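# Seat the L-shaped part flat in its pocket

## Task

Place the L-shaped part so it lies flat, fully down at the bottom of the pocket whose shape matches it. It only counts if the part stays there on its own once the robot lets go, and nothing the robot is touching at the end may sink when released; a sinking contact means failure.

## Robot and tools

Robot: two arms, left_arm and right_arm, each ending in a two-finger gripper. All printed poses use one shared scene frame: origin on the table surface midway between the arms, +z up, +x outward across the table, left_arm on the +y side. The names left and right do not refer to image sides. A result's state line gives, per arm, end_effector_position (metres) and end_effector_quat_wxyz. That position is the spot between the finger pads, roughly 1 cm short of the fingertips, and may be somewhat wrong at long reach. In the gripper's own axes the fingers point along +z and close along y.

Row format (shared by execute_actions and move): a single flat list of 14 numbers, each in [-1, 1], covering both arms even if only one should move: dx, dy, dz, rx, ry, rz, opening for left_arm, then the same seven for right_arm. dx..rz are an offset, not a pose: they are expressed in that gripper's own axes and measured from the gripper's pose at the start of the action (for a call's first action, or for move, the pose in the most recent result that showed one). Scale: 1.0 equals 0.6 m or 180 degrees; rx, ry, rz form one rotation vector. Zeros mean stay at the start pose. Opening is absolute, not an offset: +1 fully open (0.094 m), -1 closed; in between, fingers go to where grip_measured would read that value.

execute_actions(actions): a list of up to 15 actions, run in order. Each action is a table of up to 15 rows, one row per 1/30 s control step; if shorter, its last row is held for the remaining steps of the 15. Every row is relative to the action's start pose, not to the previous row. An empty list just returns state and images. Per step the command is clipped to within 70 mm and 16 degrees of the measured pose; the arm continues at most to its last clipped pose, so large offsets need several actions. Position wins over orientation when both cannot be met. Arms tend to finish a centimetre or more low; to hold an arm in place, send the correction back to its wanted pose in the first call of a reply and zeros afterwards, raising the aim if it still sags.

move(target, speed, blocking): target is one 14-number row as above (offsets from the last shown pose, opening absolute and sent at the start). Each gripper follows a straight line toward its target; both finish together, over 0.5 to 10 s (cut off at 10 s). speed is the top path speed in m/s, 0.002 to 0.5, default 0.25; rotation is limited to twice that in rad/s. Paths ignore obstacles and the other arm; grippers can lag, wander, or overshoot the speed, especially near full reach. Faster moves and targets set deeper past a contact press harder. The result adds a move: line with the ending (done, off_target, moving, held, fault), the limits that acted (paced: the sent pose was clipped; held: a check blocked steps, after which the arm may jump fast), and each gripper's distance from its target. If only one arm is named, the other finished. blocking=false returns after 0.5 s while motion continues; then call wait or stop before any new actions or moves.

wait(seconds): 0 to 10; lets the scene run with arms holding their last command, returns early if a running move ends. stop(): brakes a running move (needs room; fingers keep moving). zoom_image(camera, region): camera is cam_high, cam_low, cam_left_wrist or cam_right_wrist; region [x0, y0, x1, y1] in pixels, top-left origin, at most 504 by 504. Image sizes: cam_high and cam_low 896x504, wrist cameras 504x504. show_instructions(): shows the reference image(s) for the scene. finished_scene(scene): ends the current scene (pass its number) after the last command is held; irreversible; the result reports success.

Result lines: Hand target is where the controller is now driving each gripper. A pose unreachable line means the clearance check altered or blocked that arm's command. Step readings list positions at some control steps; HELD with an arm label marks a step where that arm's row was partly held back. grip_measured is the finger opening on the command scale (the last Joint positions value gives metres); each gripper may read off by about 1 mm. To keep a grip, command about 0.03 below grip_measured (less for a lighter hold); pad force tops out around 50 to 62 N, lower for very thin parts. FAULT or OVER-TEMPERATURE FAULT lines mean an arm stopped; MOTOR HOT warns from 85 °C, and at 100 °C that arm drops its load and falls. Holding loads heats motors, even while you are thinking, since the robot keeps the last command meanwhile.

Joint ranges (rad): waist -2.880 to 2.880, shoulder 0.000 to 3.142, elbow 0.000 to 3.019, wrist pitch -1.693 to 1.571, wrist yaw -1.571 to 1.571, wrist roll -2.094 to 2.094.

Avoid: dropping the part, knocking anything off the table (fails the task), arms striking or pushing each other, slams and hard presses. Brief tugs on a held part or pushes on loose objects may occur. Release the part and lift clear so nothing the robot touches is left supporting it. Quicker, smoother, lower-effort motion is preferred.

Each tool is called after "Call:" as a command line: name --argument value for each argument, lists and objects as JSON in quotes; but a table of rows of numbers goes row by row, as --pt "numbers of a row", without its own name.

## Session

Call:
show_instructions

Call:
execute_actions --actions '[]'

Reference images for this scene: L-shaped part and pocket tray page 1.

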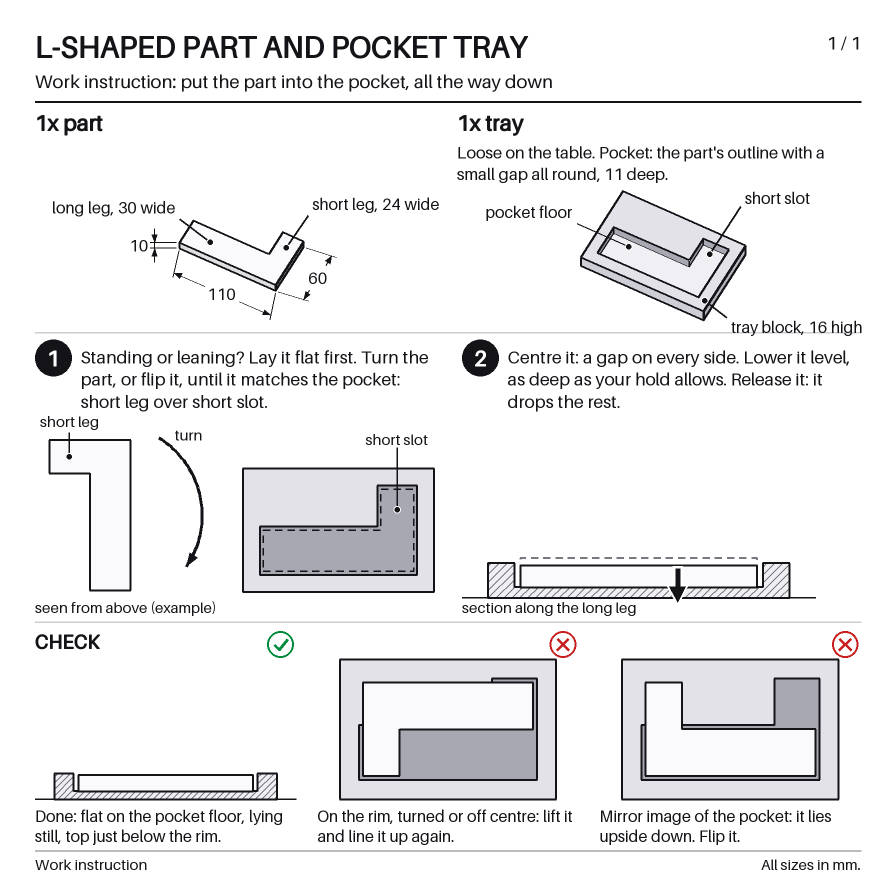

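Scene clock: 0.00 s.
left_arm: end_effector_position=(+0.5268, +0.5668, +0.1711) grip_measured=+1.000 end_effector_quat_wxyz=(-0.033, -0.628, +0.777, +0.021) | right_arm: end_effector_position=(+0.1547, +0.1691, +0.3653) grip_measured=+1.000 end_effector_quat_wxyz=(-0.060, -0.229, +0.866, +0.441)
Joint positions: left_arm=[ 0.395  1.87   1.723 -1.498 -0.021 -0.961  0.094] | right_arm=[ 1.045  1.441  1.472 -0.918 -0.679  0.791  0.094]
Joint velocities: left_arm=[-0.005 -0.005  0.017 -0.017 -0.022 -0.022  0.   ] | right_arm=[ 0.005 -0.015  0.012 -0.007  0.037 -0.007  0.   ]
Hand target (left_arm): +0.534, +0.570, +0.182; -0.019, -0.629, +0.777, +0.017
Hand target (right_arm): +0.156, +0.172, +0.386; -0.047, -0.235, +0.858, +0.455

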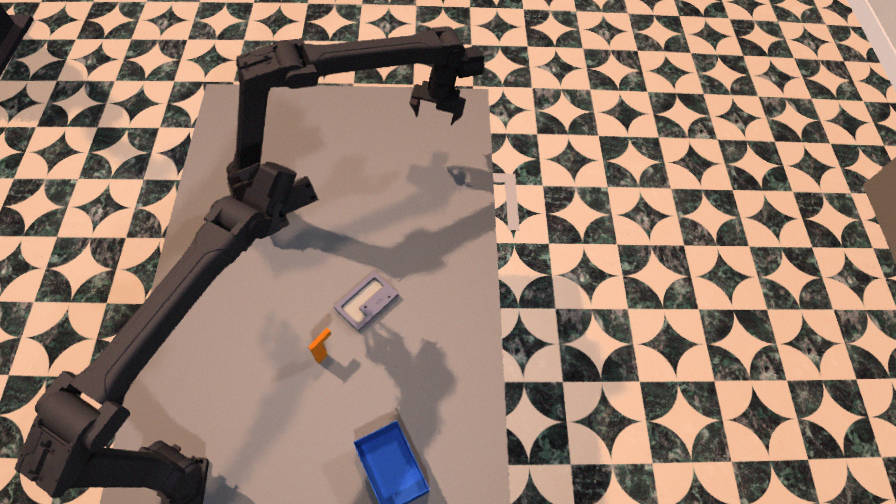

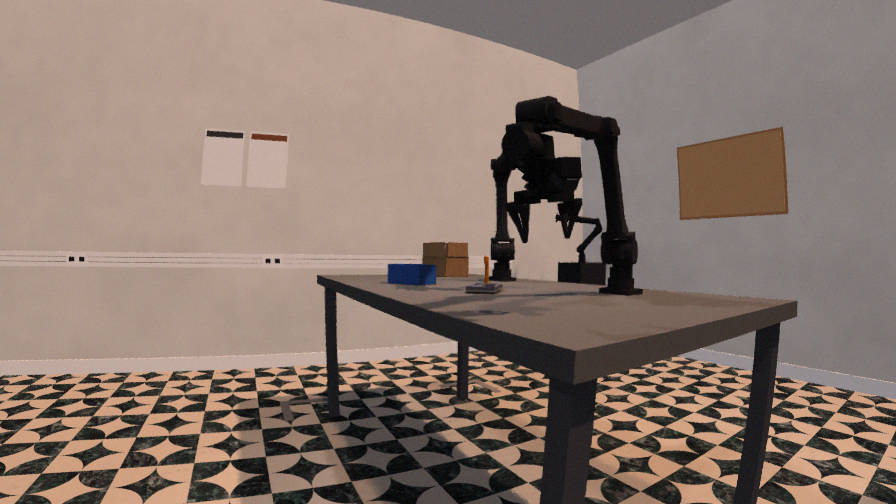

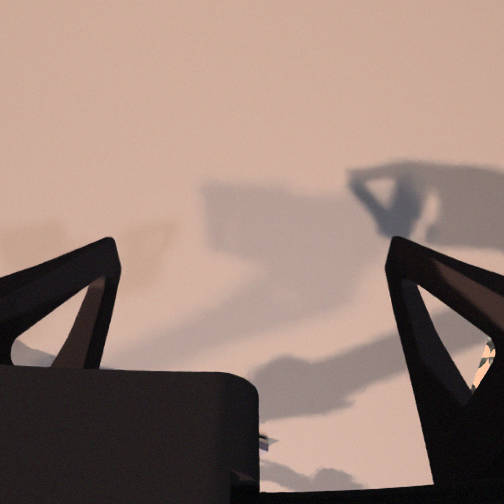

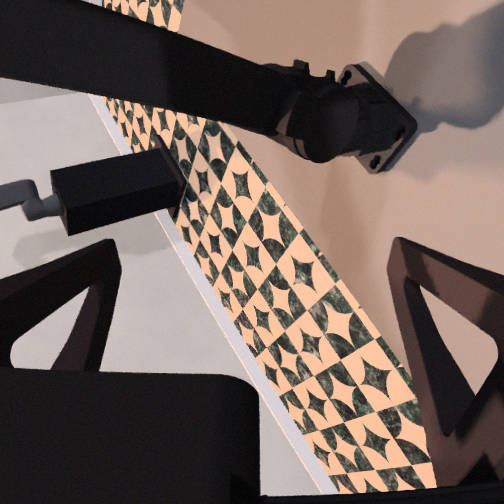

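Call:
zoom_image --camera "cam_high" --region '[290, 260, 420, 390]'

Call:
zoom_image --camera "cam_low" --region '[450, 240, 520, 300]'

Region (290, 260, 420, 390) of cam_high's 896x504 image, scaled by 3.877, with more detail than that image has.

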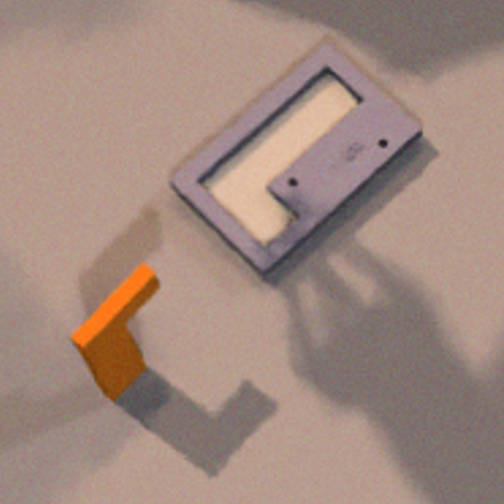

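Region (450, 240, 520, 300) of cam_low's 896x504 image, scaled by 7.200, with more detail than that image has; it fills the top 432 rows of this view, and the rest is white.

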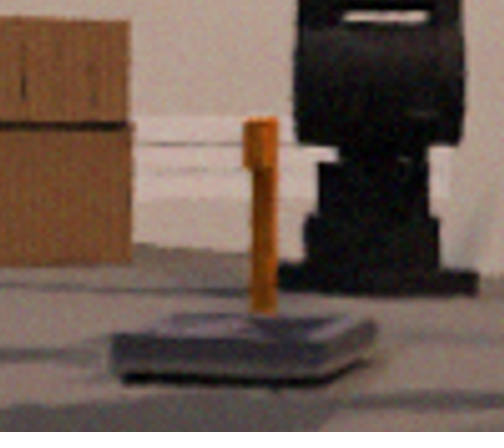

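Call:
zoom_image --camera "cam_high" --region '[300, 320, 350, 370]'

Call:
zoom_image --camera "cam_high" --region '[328, 262, 408, 342]'

Region (300, 320, 350, 370) of cam_high's 896x504 image, scaled by 10.080, with more detail than that image has.

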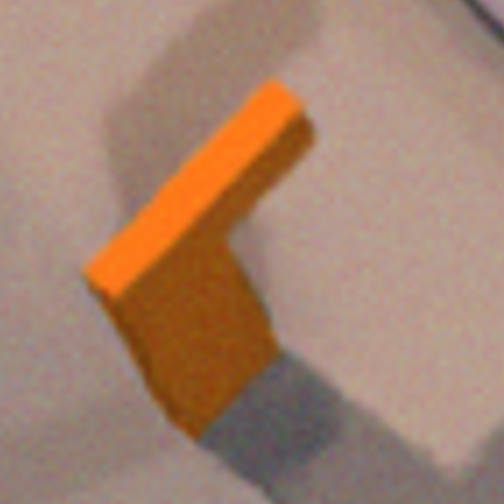

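Region (328, 262, 408, 342) of cam_high's 896x504 image, scaled by 6.300, with more detail than that image has.

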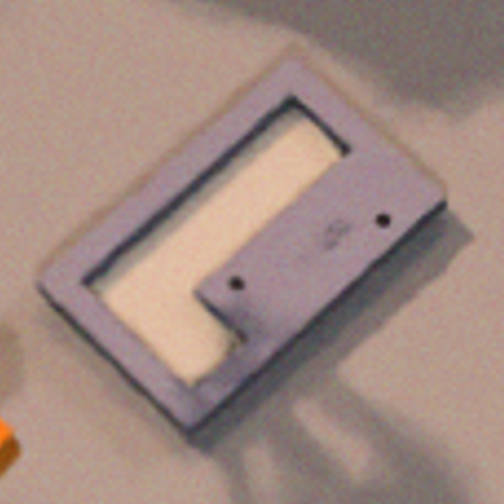

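Call:
move --target '[0.998,0.2906,0.182,0.5208,-0.334,0.4854,0.2,0.1177,-0.609,-0.7753,0.0468,-0.3778,0.2888,1.0]' --speed 0.45

Scene clock: 14.73 s.
left_arm: end_effector_position=(+0.2292, +0.0070, +0.1027) grip_measured=+0.202 end_effector_quat_wxyz=(+0.665, +0.214, +0.674, -0.239) | right_arm: end_effector_position=(+0.3488, -0.3836, +0.3297) grip_measured=+1.000 end_effector_quat_wxyz=(+0.234, +0.432, +0.800, +0.345)
Joint positions: left_arm=[-1.251  1.793  0.229  1.564 -0.594 -0.037  0.056] | right_arm=[-0.307  0.899  0.977 -0.956 -0.557  0.902  0.094]
Joint velocities: left_arm=[-0.005 -0.015 -0.002 -0.002 -0.037  0.037  0.001] | right_arm=[-0.005 -0.005 -0.012  0.012 -0.037  0.095  0.   ]
Hand target (left_arm): +0.228, +0.003, +0.110; +0.672, +0.212, +0.665, -0.247
Hand target (right_arm): +0.356, -0.387, +0.349; +0.260, +0.421, +0.796, +0.348
Off the commanded pose (left_arm): 0.017 m, 4 deg.
Off the commanded pose (right_arm): 0.024 m, 4 deg.
joint sent to its limit (left arm) — the command would take joint 4 (wrist pitch) past its upper limit, so that joint was sent only as far as its limit.
move: off_target (left_arm, right_arm)

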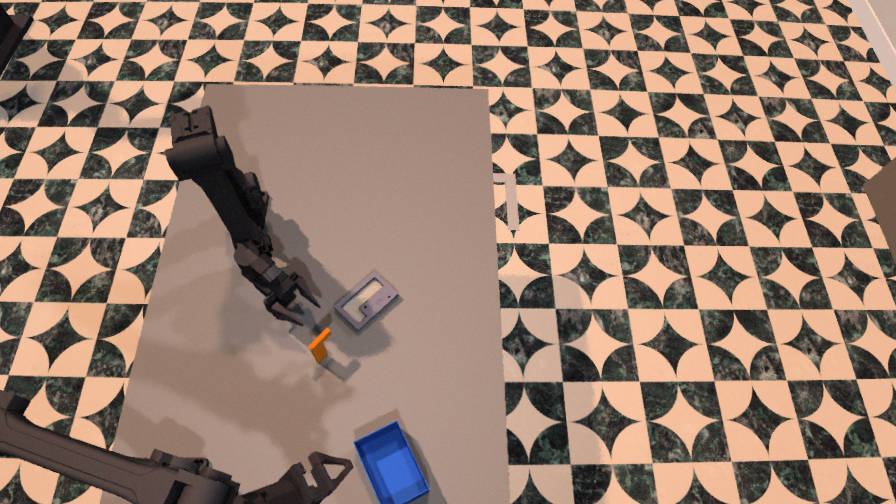

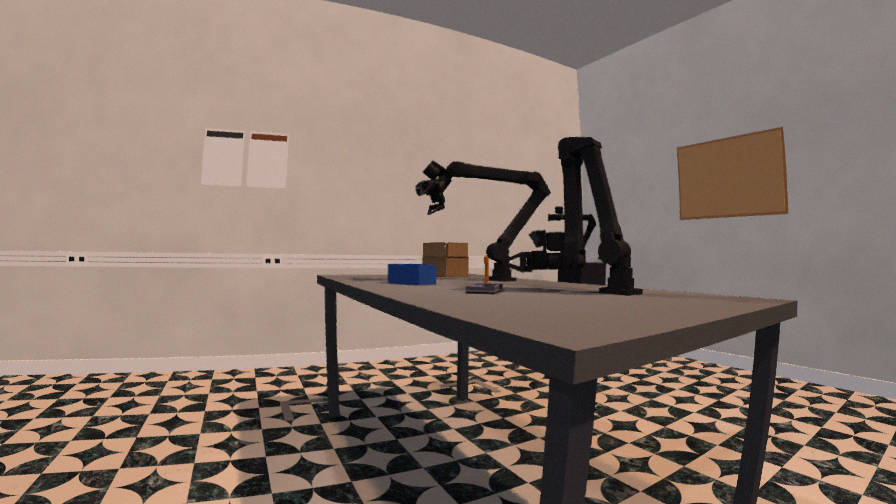

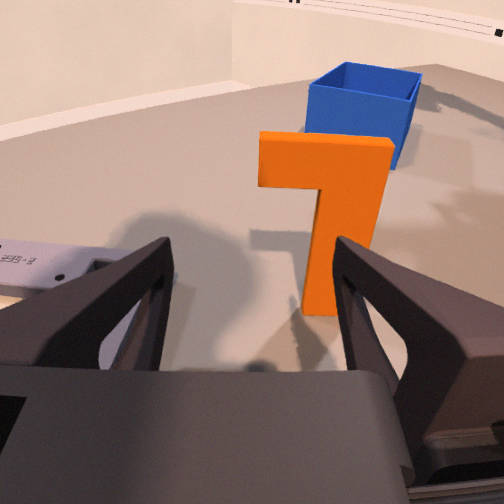

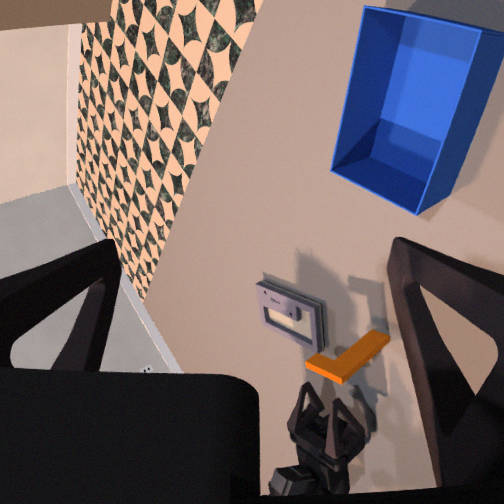

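Call:
zoom_image --camera "cam_left_wrist" --region '[240, 120, 420, 330]'

Region (240, 120, 420, 330) of cam_left_wrist's 504x504 image, scaled by 2.400, with more detail than that image has; it fills the left 432 columns of this view, and the rest is white.

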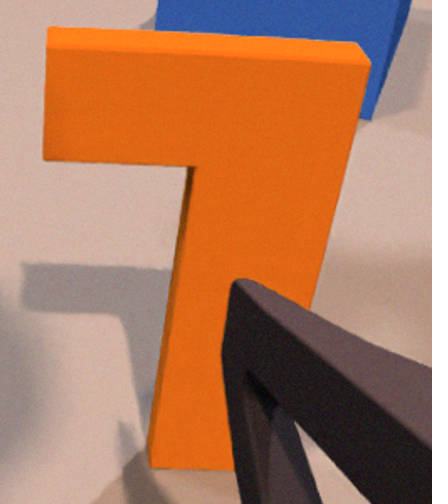

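Call:
move --target '[0.0275,-0.0815,0.0795,0.0176,-0.0133,0.0074,0.2,-0.0135,0.0284,-0.0149,-0.0112,-0.0106,-0.0098,1.0]' --speed 0.15

Scene clock: 27.77 s.
left_arm: end_effector_position=(+0.2408, -0.0556, +0.0855) grip_measured=+0.202 end_effector_quat_wxyz=(+0.672, +0.232, +0.658, -0.247) | right_arm: end_effector_position=(+0.3488, -0.3837, +0.3297) grip_measured=+1.000 end_effector_quat_wxyz=(+0.234, +0.432, +0.800, +0.344)
Joint positions: left_arm=[-1.263  1.932  0.399  1.564 -0.567  0.002  0.056] | right_arm=[-0.307  0.899  0.977 -0.956 -0.557  0.902  0.094]
Joint velocities: left_arm=[-0.015 -0.005  0.012  0.007  0.007  0.081  0.001] | right_arm=[-0.005 -0.024 -0.012  0.002  0.022 -0.081  0.   ]
Hand target (left_arm): +0.236, -0.061, +0.087; +0.675, +0.235, +0.652, -0.253
Hand target (right_arm): +0.355, -0.387, +0.349; +0.260, +0.421, +0.796, +0.348
Off the commanded pose (left_arm): 0.007 m, 1 deg.
Off the commanded pose (right_arm): 0.021 m, 3 deg.
joint sent to its limit (left arm) — the command would take joint 4 (wrist pitch) past its upper limit, so that joint was sent only as far as its limit.
move: off_target (right_arm)

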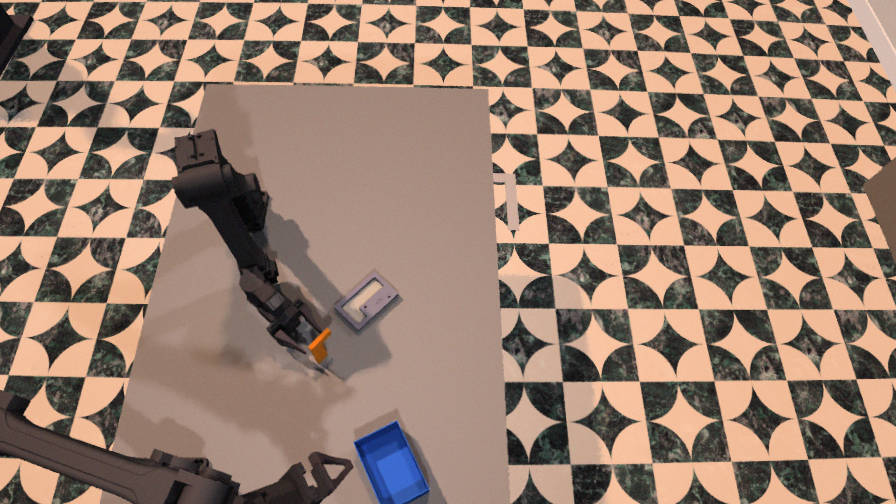

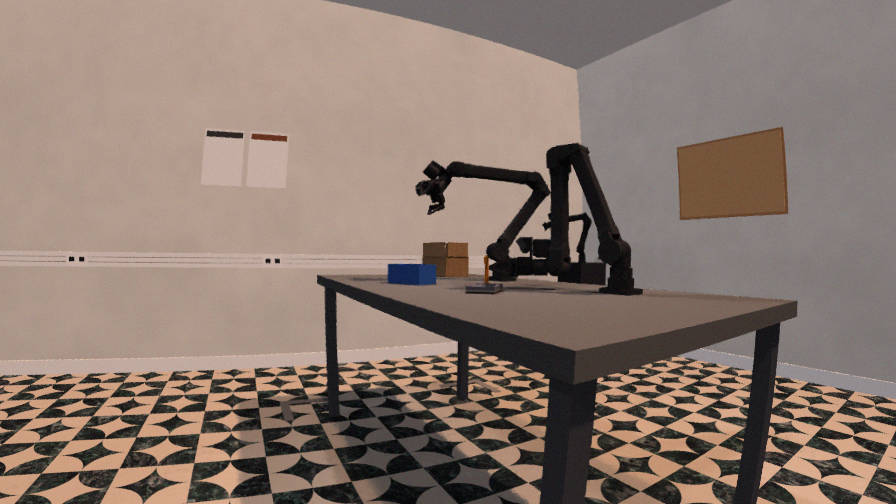

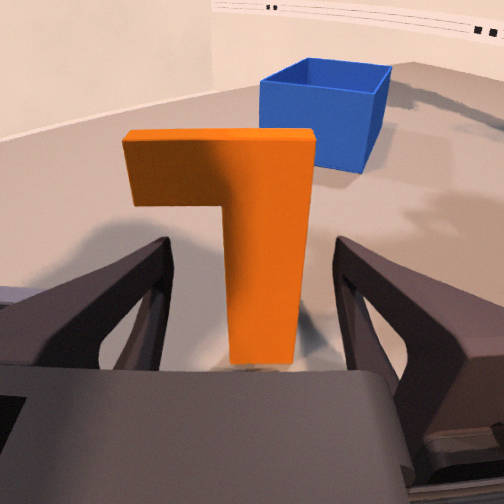

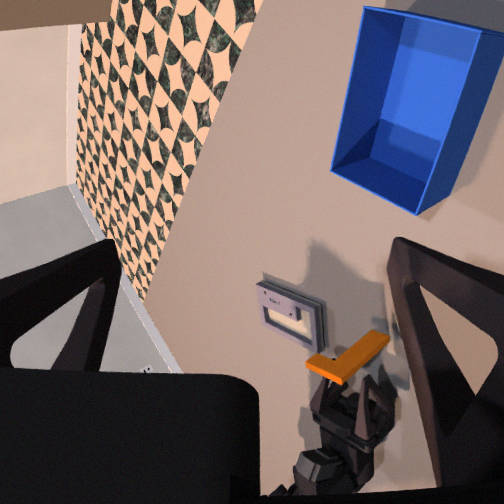

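Call:
zoom_image --camera "cam_left_wrist" --region '[110, 120, 360, 370]'

Region (110, 120, 360, 370) of cam_left_wrist's 504x504 image, scaled by 2.016, with more detail than that image has.

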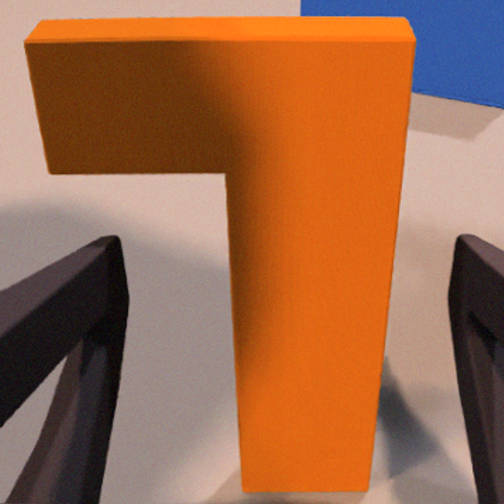

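Call:
execute_actions --actions '[[[-0.0018,-0.0105,0.0005,0.0034,-0.0043,0,0.18,-0.0135,0.0284,-0.0149,-0.0112,-0.0106,-0.0098,1.0],[-0.001,-0.0085,0.002,0.0022,-0.0043,0,0.16,-0.0135,0.0284,-0.0149,-0.0112,-0.0106,-0.0098,1.0],[0.0,-0.0065,0.0045,0.001,-0.0043,0,0.14,-0.0135,0.0284,-0.0149,-0.0112,-0.0106,-0.0098,1.0],[0.0012,-0.0045,0.0075,-0.0002,-0.0043,0,0.12,-0.0135,0.0284,-0.0149,-0.0112,-0.0106,-0.0098,1.0],[0.0025,-0.0025,0.011,-0.0014,-0.0043,0,0.10,-0.0135,0.0284,-0.0149,-0.0112,-0.0106,-0.0098,1.0],[0.004,-0.001,0.0145,-0.0024,-0.0043,0,0.08,-0.0135,0.0284,-0.0149,-0.0112,-0.0106,-0.0098,1.0],[0.0054,0.0,0.018,-0.0032,-0.0043,0,0.06,-0.0135,0.0284,-0.0149,-0.0112,-0.0106,-0.0098,1.0],[0.0068,0.0005,0.0215,-0.0036,-0.0043,0,0.04,-0.0135,0.0284,-0.0149,-0.0112,-0.0106,-0.0098,1.0],[0.008,0.0008,0.0248,-0.0038,-0.0043,0,0.02,-0.0135,0.0284,-0.0149,-0.0112,-0.0106,-0.0098,1.0],[0.009,0.0008,0.0275,-0.0038,-0.0043,0,0.0,-0.0135,0.0284,-0.0149,-0.0112,-0.0106,-0.0098,1.0],[0.0098,0.0008,0.0297,-0.0038,-0.0043,0,-0.02,-0.0135,0.0284,-0.0149,-0.0112,-0.0106,-0.0098,1.0],[0.0104,0.0008,0.0313,-0.0038,-0.0043,0,-0.02,-0.0135,0.0284,-0.0149,-0.0112,-0.0106,-0.0098,1.0],[0.0108,0.0008,0.0322,-0.0038,-0.0043,0,-0.02,-0.0135,0.0284,-0.0149,-0.0112,-0.0106,-0.0098,1.0]]]'

Call:
wait --seconds 0.3

Scene clock: 33.57 s.
left_arm: end_effector_position=(+0.2487, -0.0663, +0.0793) grip_measured=-0.018 end_effector_quat_wxyz=(+0.673, +0.231, +0.657, -0.247) | right_arm: end_effector_position=(+0.3488, -0.3838, +0.3296) grip_measured=+1.000 end_effector_quat_wxyz=(+0.234, +0.432, +0.800, +0.344)
Joint positions: left_arm=[-1.25   1.967  0.437  1.564 -0.554  0.004  0.046] | right_arm=[-0.307  0.899  0.977 -0.956 -0.556  0.902  0.094]
Joint velocities: left_arm=[ 0.034  0.024  0.032  0.002  0.007 -0.037 -0.   ] | right_arm=[-0.024 -0.005 -0.027  0.032  0.037  0.081  0.   ]
Hand target (left_arm): +0.256, -0.068, +0.079; +0.678, +0.226, +0.655, -0.244
Hand target (right_arm): +0.355, -0.387, +0.349; +0.260, +0.422, +0.796, +0.347
Off the commanded pose (left_arm): 0.008 m, 1 deg.
Off the commanded pose (right_arm): 0.021 m, 3 deg.
Step readings (end_effector_position):
0: left_arm (+0.2408, -0.0556, +0.0855) | right_arm (+0.3488, -0.3837, +0.3297)
1: left_arm (+0.2408, -0.0556, +0.0855) | right_arm (+0.3488, -0.3837, +0.3296)
2: left_arm (+0.2408, -0.0556, +0.0855) | right_arm (+0.3488, -0.3838, +0.3296)
4: left_arm (+0.2408, -0.0556, +0.0853) | right_arm (+0.3488, -0.3838, +0.3296)
8: left_arm (+0.2415, -0.0582, +0.0827) | right_arm (+0.3488, -0.3838, +0.3296)
15: end_effector_position above

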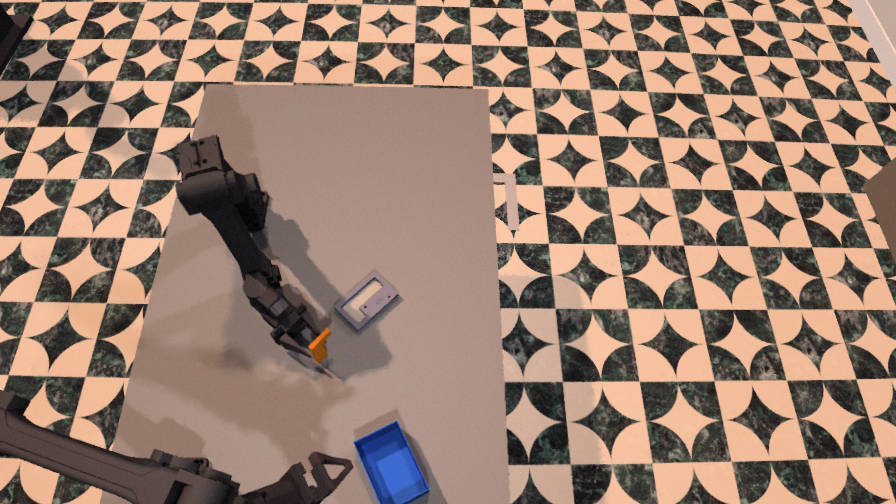

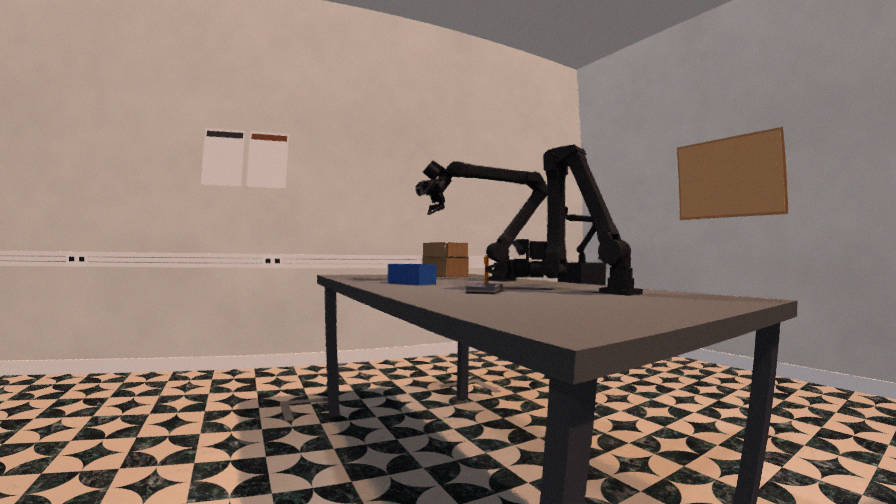

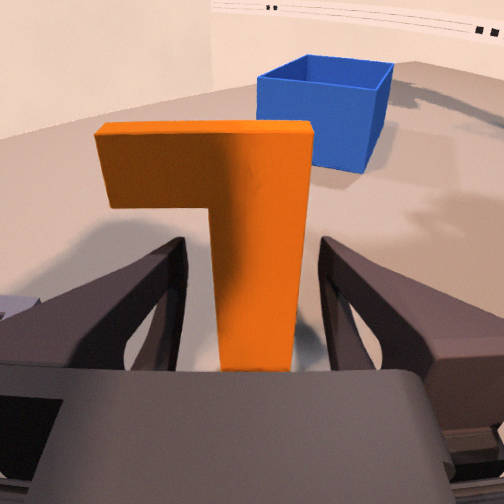

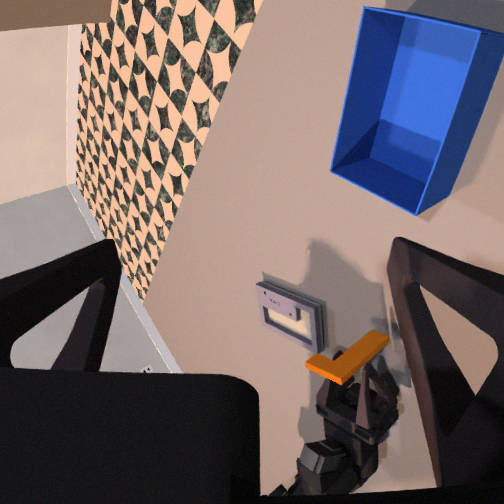

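Scene clock: 33.87 s.
left_arm: end_effector_position=(+0.2496, -0.0662, +0.0794) grip_measured=-0.018 end_effector_quat_wxyz=(+0.674, +0.230, +0.657, -0.247) | right_arm: end_effector_position=(+0.3488, -0.3838, +0.3296) grip_measured=+1.000 end_effector_quat_wxyz=(+0.234, +0.432, +0.800, +0.344)
Joint positions: left_arm=[-1.248  1.967  0.438  1.564 -0.554  0.004  0.046] | right_arm=[-0.307  0.899  0.977 -0.956 -0.556  0.902  0.094]
Joint velocities: left_arm=[-0.005 -0.015  0.007  0.012  0.007 -0.007 -0.   ] | right_arm=[-0.005  0.005  0.007  0.002  0.007 -0.081  0.   ]
Hand target (left_arm): +0.256, -0.068, +0.079; +0.678, +0.226, +0.655, -0.244
Hand target (right_arm): +0.355, -0.387, +0.349; +0.260, +0.422, +0.796, +0.347
Off the commanded pose (left_arm): 0.007 m, 1 deg.
Off the commanded pose (right_arm): 0.021 m, 3 deg.
wait: 0.30 s; at rest by 0.17 s

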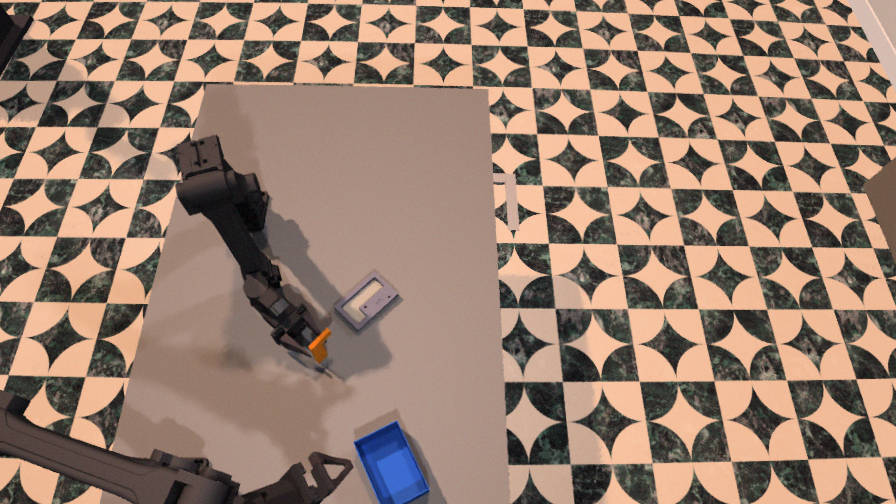

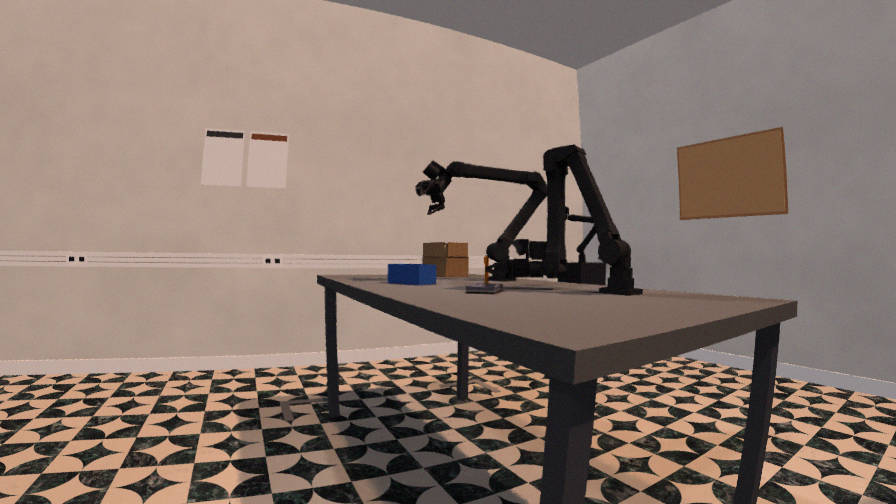

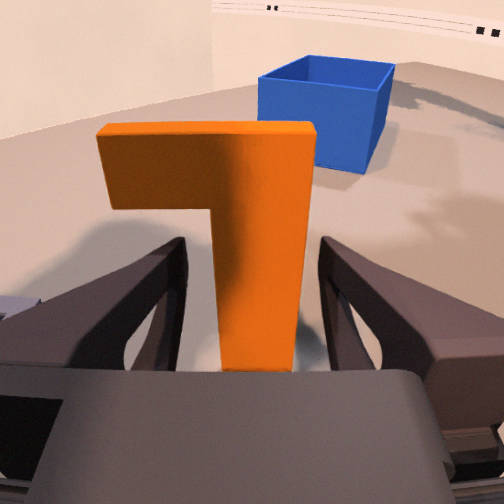

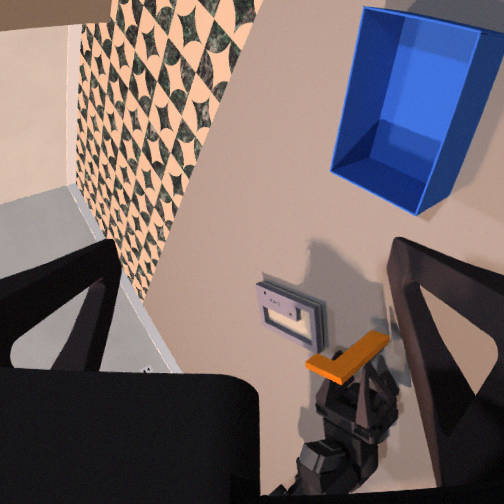

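Call:
zoom_image --camera "cam_left_wrist" --region '[85, 110, 345, 370]'

Region (85, 110, 345, 370) of cam_left_wrist's 504x504 image, scaled by 1.938, with more detail than that image has.

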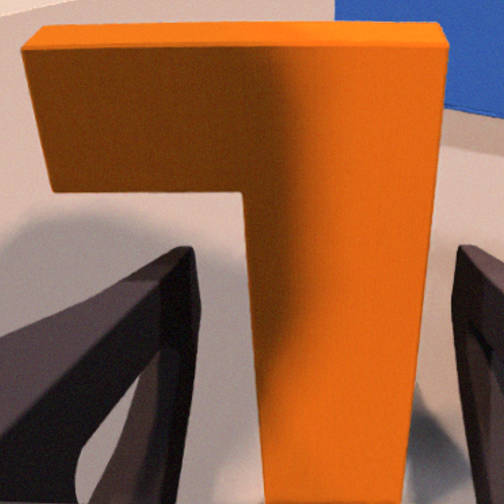

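Call:
execute_actions --actions '[[[0,0.004,0.0099,-0.0022,-0.003,0.0005,-0.05,-0.0135,0.0284,-0.0149,-0.0112,-0.0106,-0.0098,1.0],[0,0.003,0.0099,-0.0011,-0.003,0.0005,-0.09,-0.0135,0.0284,-0.0149,-0.0112,-0.0106,-0.0098,1.0],[0,0.002,0.0099,0.0,-0.003,0.0005,-0.13,-0.0135,0.0284,-0.0149,-0.0112,-0.0106,-0.0098,1.0],[0,0.0013,0.0099,0.0008,-0.003,0.0005,-0.17,-0.0135,0.0284,-0.0149,-0.0112,-0.0106,-0.0098,1.0],[0,0.0013,0.0099,0.0008,-0.003,0.0005,-0.21,-0.0135,0.0284,-0.0149,-0.0112,-0.0106,-0.0098,1.0],[0,0.0013,0.0099,0.0008,-0.003,0.0005,-0.245,-0.0135,0.0284,-0.0149,-0.0112,-0.0106,-0.0098,1.0],[0,0.0013,0.0099,0.0008,-0.003,0.0005,-0.275,-0.0135,0.0284,-0.0149,-0.0112,-0.0106,-0.0098,1.0],[0,0.0013,0.0099,0.0008,-0.003,0.0005,-0.30,-0.0135,0.0284,-0.0149,-0.0112,-0.0106,-0.0098,1.0],[0,0.0013,0.0099,0.0008,-0.003,0.0005,-0.32,-0.0135,0.0284,-0.0149,-0.0112,-0.0106,-0.0098,1.0],[0,0.0013,0.0099,0.0008,-0.003,0.0005,-0.337,-0.0135,0.0284,-0.0149,-0.0112,-0.0106,-0.0098,1.0],[0,0.0013,0.0099,0.0008,-0.003,0.0005,-0.352,-0.0135,0.0284,-0.0149,-0.0112,-0.0106,-0.0098,1.0],[0,0.0013,0.0099,0.0008,-0.003,0.0005,-0.366,-0.0135,0.0284,-0.0149,-0.0112,-0.0106,-0.0098,1.0],[0,0.0013,0.0099,0.0008,-0.003,0.0005,-0.38,-0.0135,0.0284,-0.0149,-0.0112,-0.0106,-0.0098,1.0],[0,0.0013,0.0099,0.0008,-0.003,0.0005,-0.393,-0.0135,0.0284,-0.0149,-0.0112,-0.0106,-0.0098,1.0],[0,0.0013,0.0099,0.0008,-0.003,0.0005,-0.405,-0.0135,0.0284,-0.0149,-0.0112,-0.0106,-0.0098,1.0]]]'

Call:
wait --seconds 0.2

Scene clock: 37.50 s.
left_arm: end_effector_position=(+0.2483, -0.0678, +0.0794) grip_measured=-0.373 end_effector_quat_wxyz=(+0.672, +0.235, +0.656, -0.251) | right_arm: end_effector_position=(+0.3488, -0.3840, +0.3295) grip_measured=+1.000 end_effector_quat_wxyz=(+0.234, +0.432, +0.800, +0.344)
Joint positions: left_arm=[-1.248  1.967  0.438  1.564 -0.542  0.004  0.029] | right_arm=[-0.307  0.899  0.977 -0.956 -0.555  0.902  0.094]
Joint velocities: left_arm=[-0.005  0.005  0.002 -0.017  0.051 -0.081  0.   ] | right_arm=[-0.005  0.005 -0.022 -0.007  0.022 -0.037  0.   ]
Hand target (left_arm): +0.255, -0.069, +0.079; +0.677, +0.231, +0.654, -0.248
Hand target (right_arm): +0.355, -0.387, +0.349; +0.260, +0.422, +0.796, +0.347
Off the commanded pose (left_arm): 0.007 m, 1 deg.
Off the commanded pose (right_arm): 0.021 m, 3 deg.
Step readings (end_effector_position):
0: left_arm (+0.2496, -0.0662, +0.0794) | right_arm (+0.3488, -0.3838, +0.3296)
1: left_arm (+0.2495, -0.0664, +0.0794) | right_arm (+0.3488, -0.3839, +0.3296)
2: left_arm (+0.2492, -0.0667, +0.0794) | right_arm (+0.3488, -0.3839, +0.3296)
4: left_arm (+0.2486, -0.0675, +0.0794) | right_arm (+0.3488, -0.3840, +0.3295)
8: left_arm (+0.2483, -0.0678, +0.0794) | right_arm (+0.3488, -0.3840, +0.3295)
15: end_effector_position above

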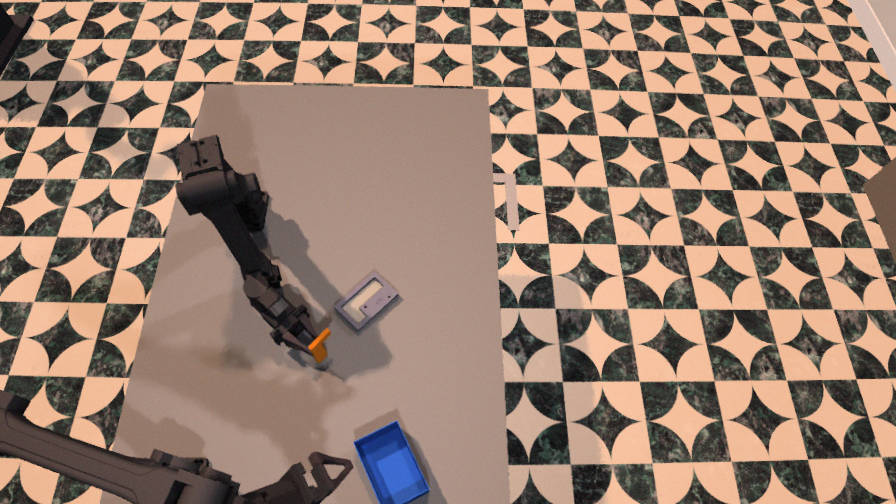

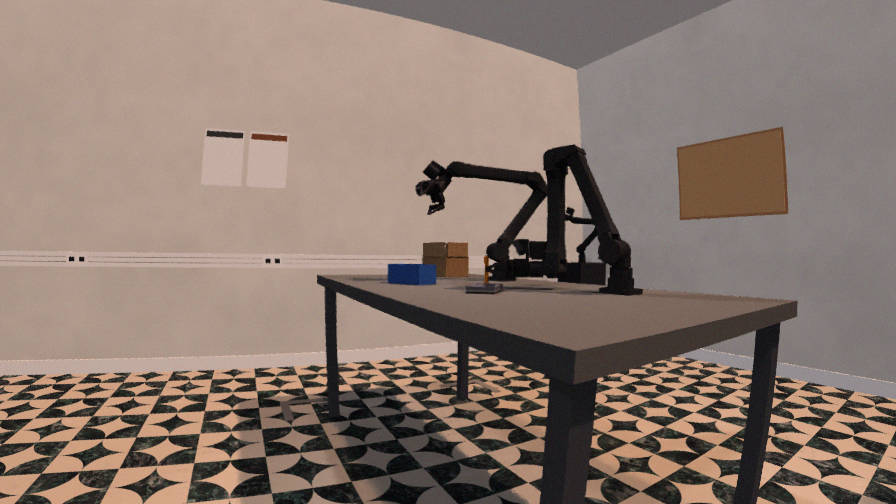

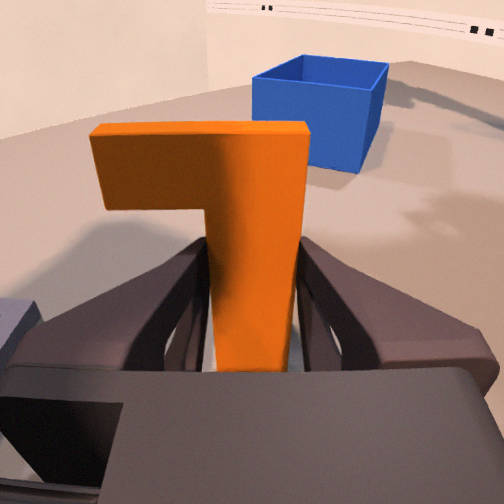

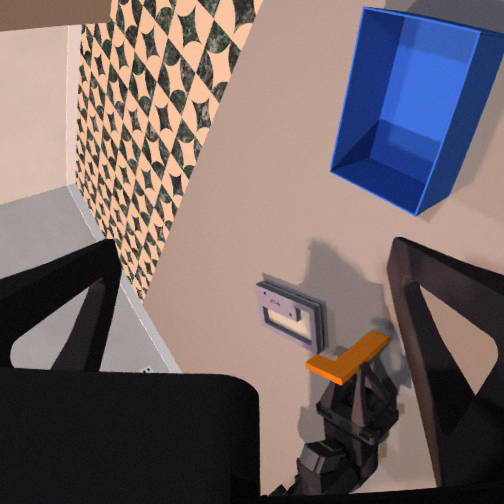

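Scene clock: 37.70 s.
left_arm: end_effector_position=(+0.2483, -0.0678, +0.0794) grip_measured=-0.373 end_effector_quat_wxyz=(+0.672, +0.235, +0.656, -0.251) | right_arm: end_effector_position=(+0.3488, -0.3840, +0.3295) grip_measured=+1.000 end_effector_quat_wxyz=(+0.234, +0.432, +0.800, +0.344)
Joint positions: left_arm=[-1.248  1.967  0.438  1.564 -0.542  0.004  0.029] | right_arm=[-0.307  0.899  0.977 -0.956 -0.555  0.902  0.094]
Joint velocities: left_arm=[-0.005  0.005 -0.017  0.007  0.037  0.051 -0.   ] | right_arm=[-0.015 -0.024  0.017 -0.022 -0.066 -0.022  0.   ]
Hand target (left_arm): +0.255, -0.069, +0.079; +0.677, +0.231, +0.654, -0.248
Hand target (right_arm): +0.355, -0.387, +0.349; +0.260, +0.422, +0.796, +0.347
Off the commanded pose (left_arm): 0.007 m, 1 deg.
Off the commanded pose (right_arm): 0.021 m, 3 deg.
wait: 0.20 s; at rest by 0.17 s

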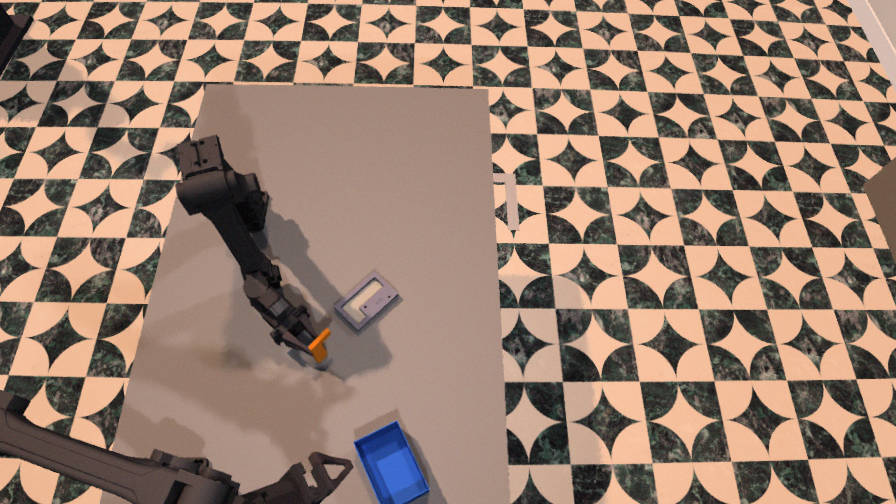

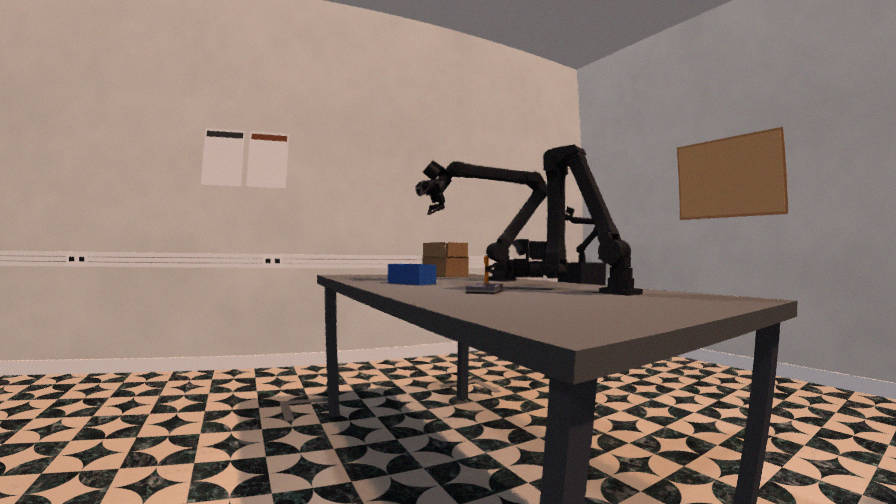

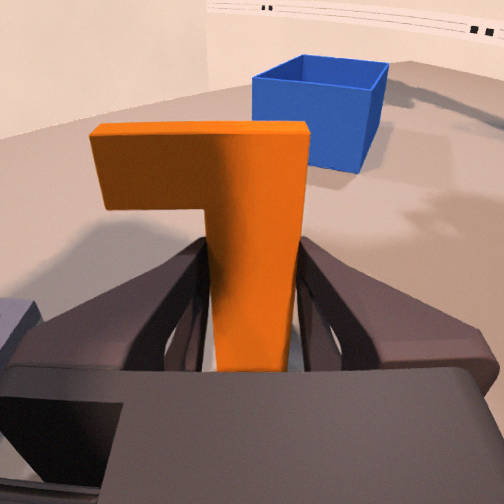

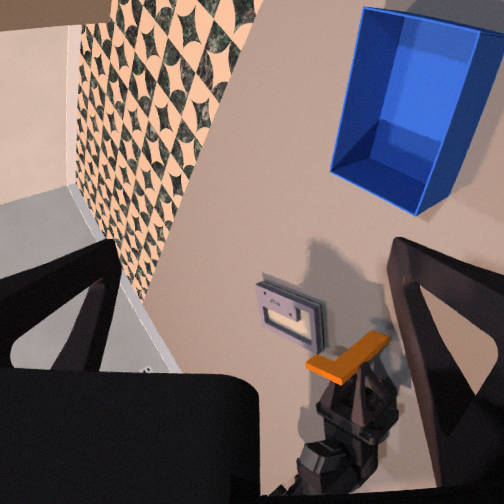

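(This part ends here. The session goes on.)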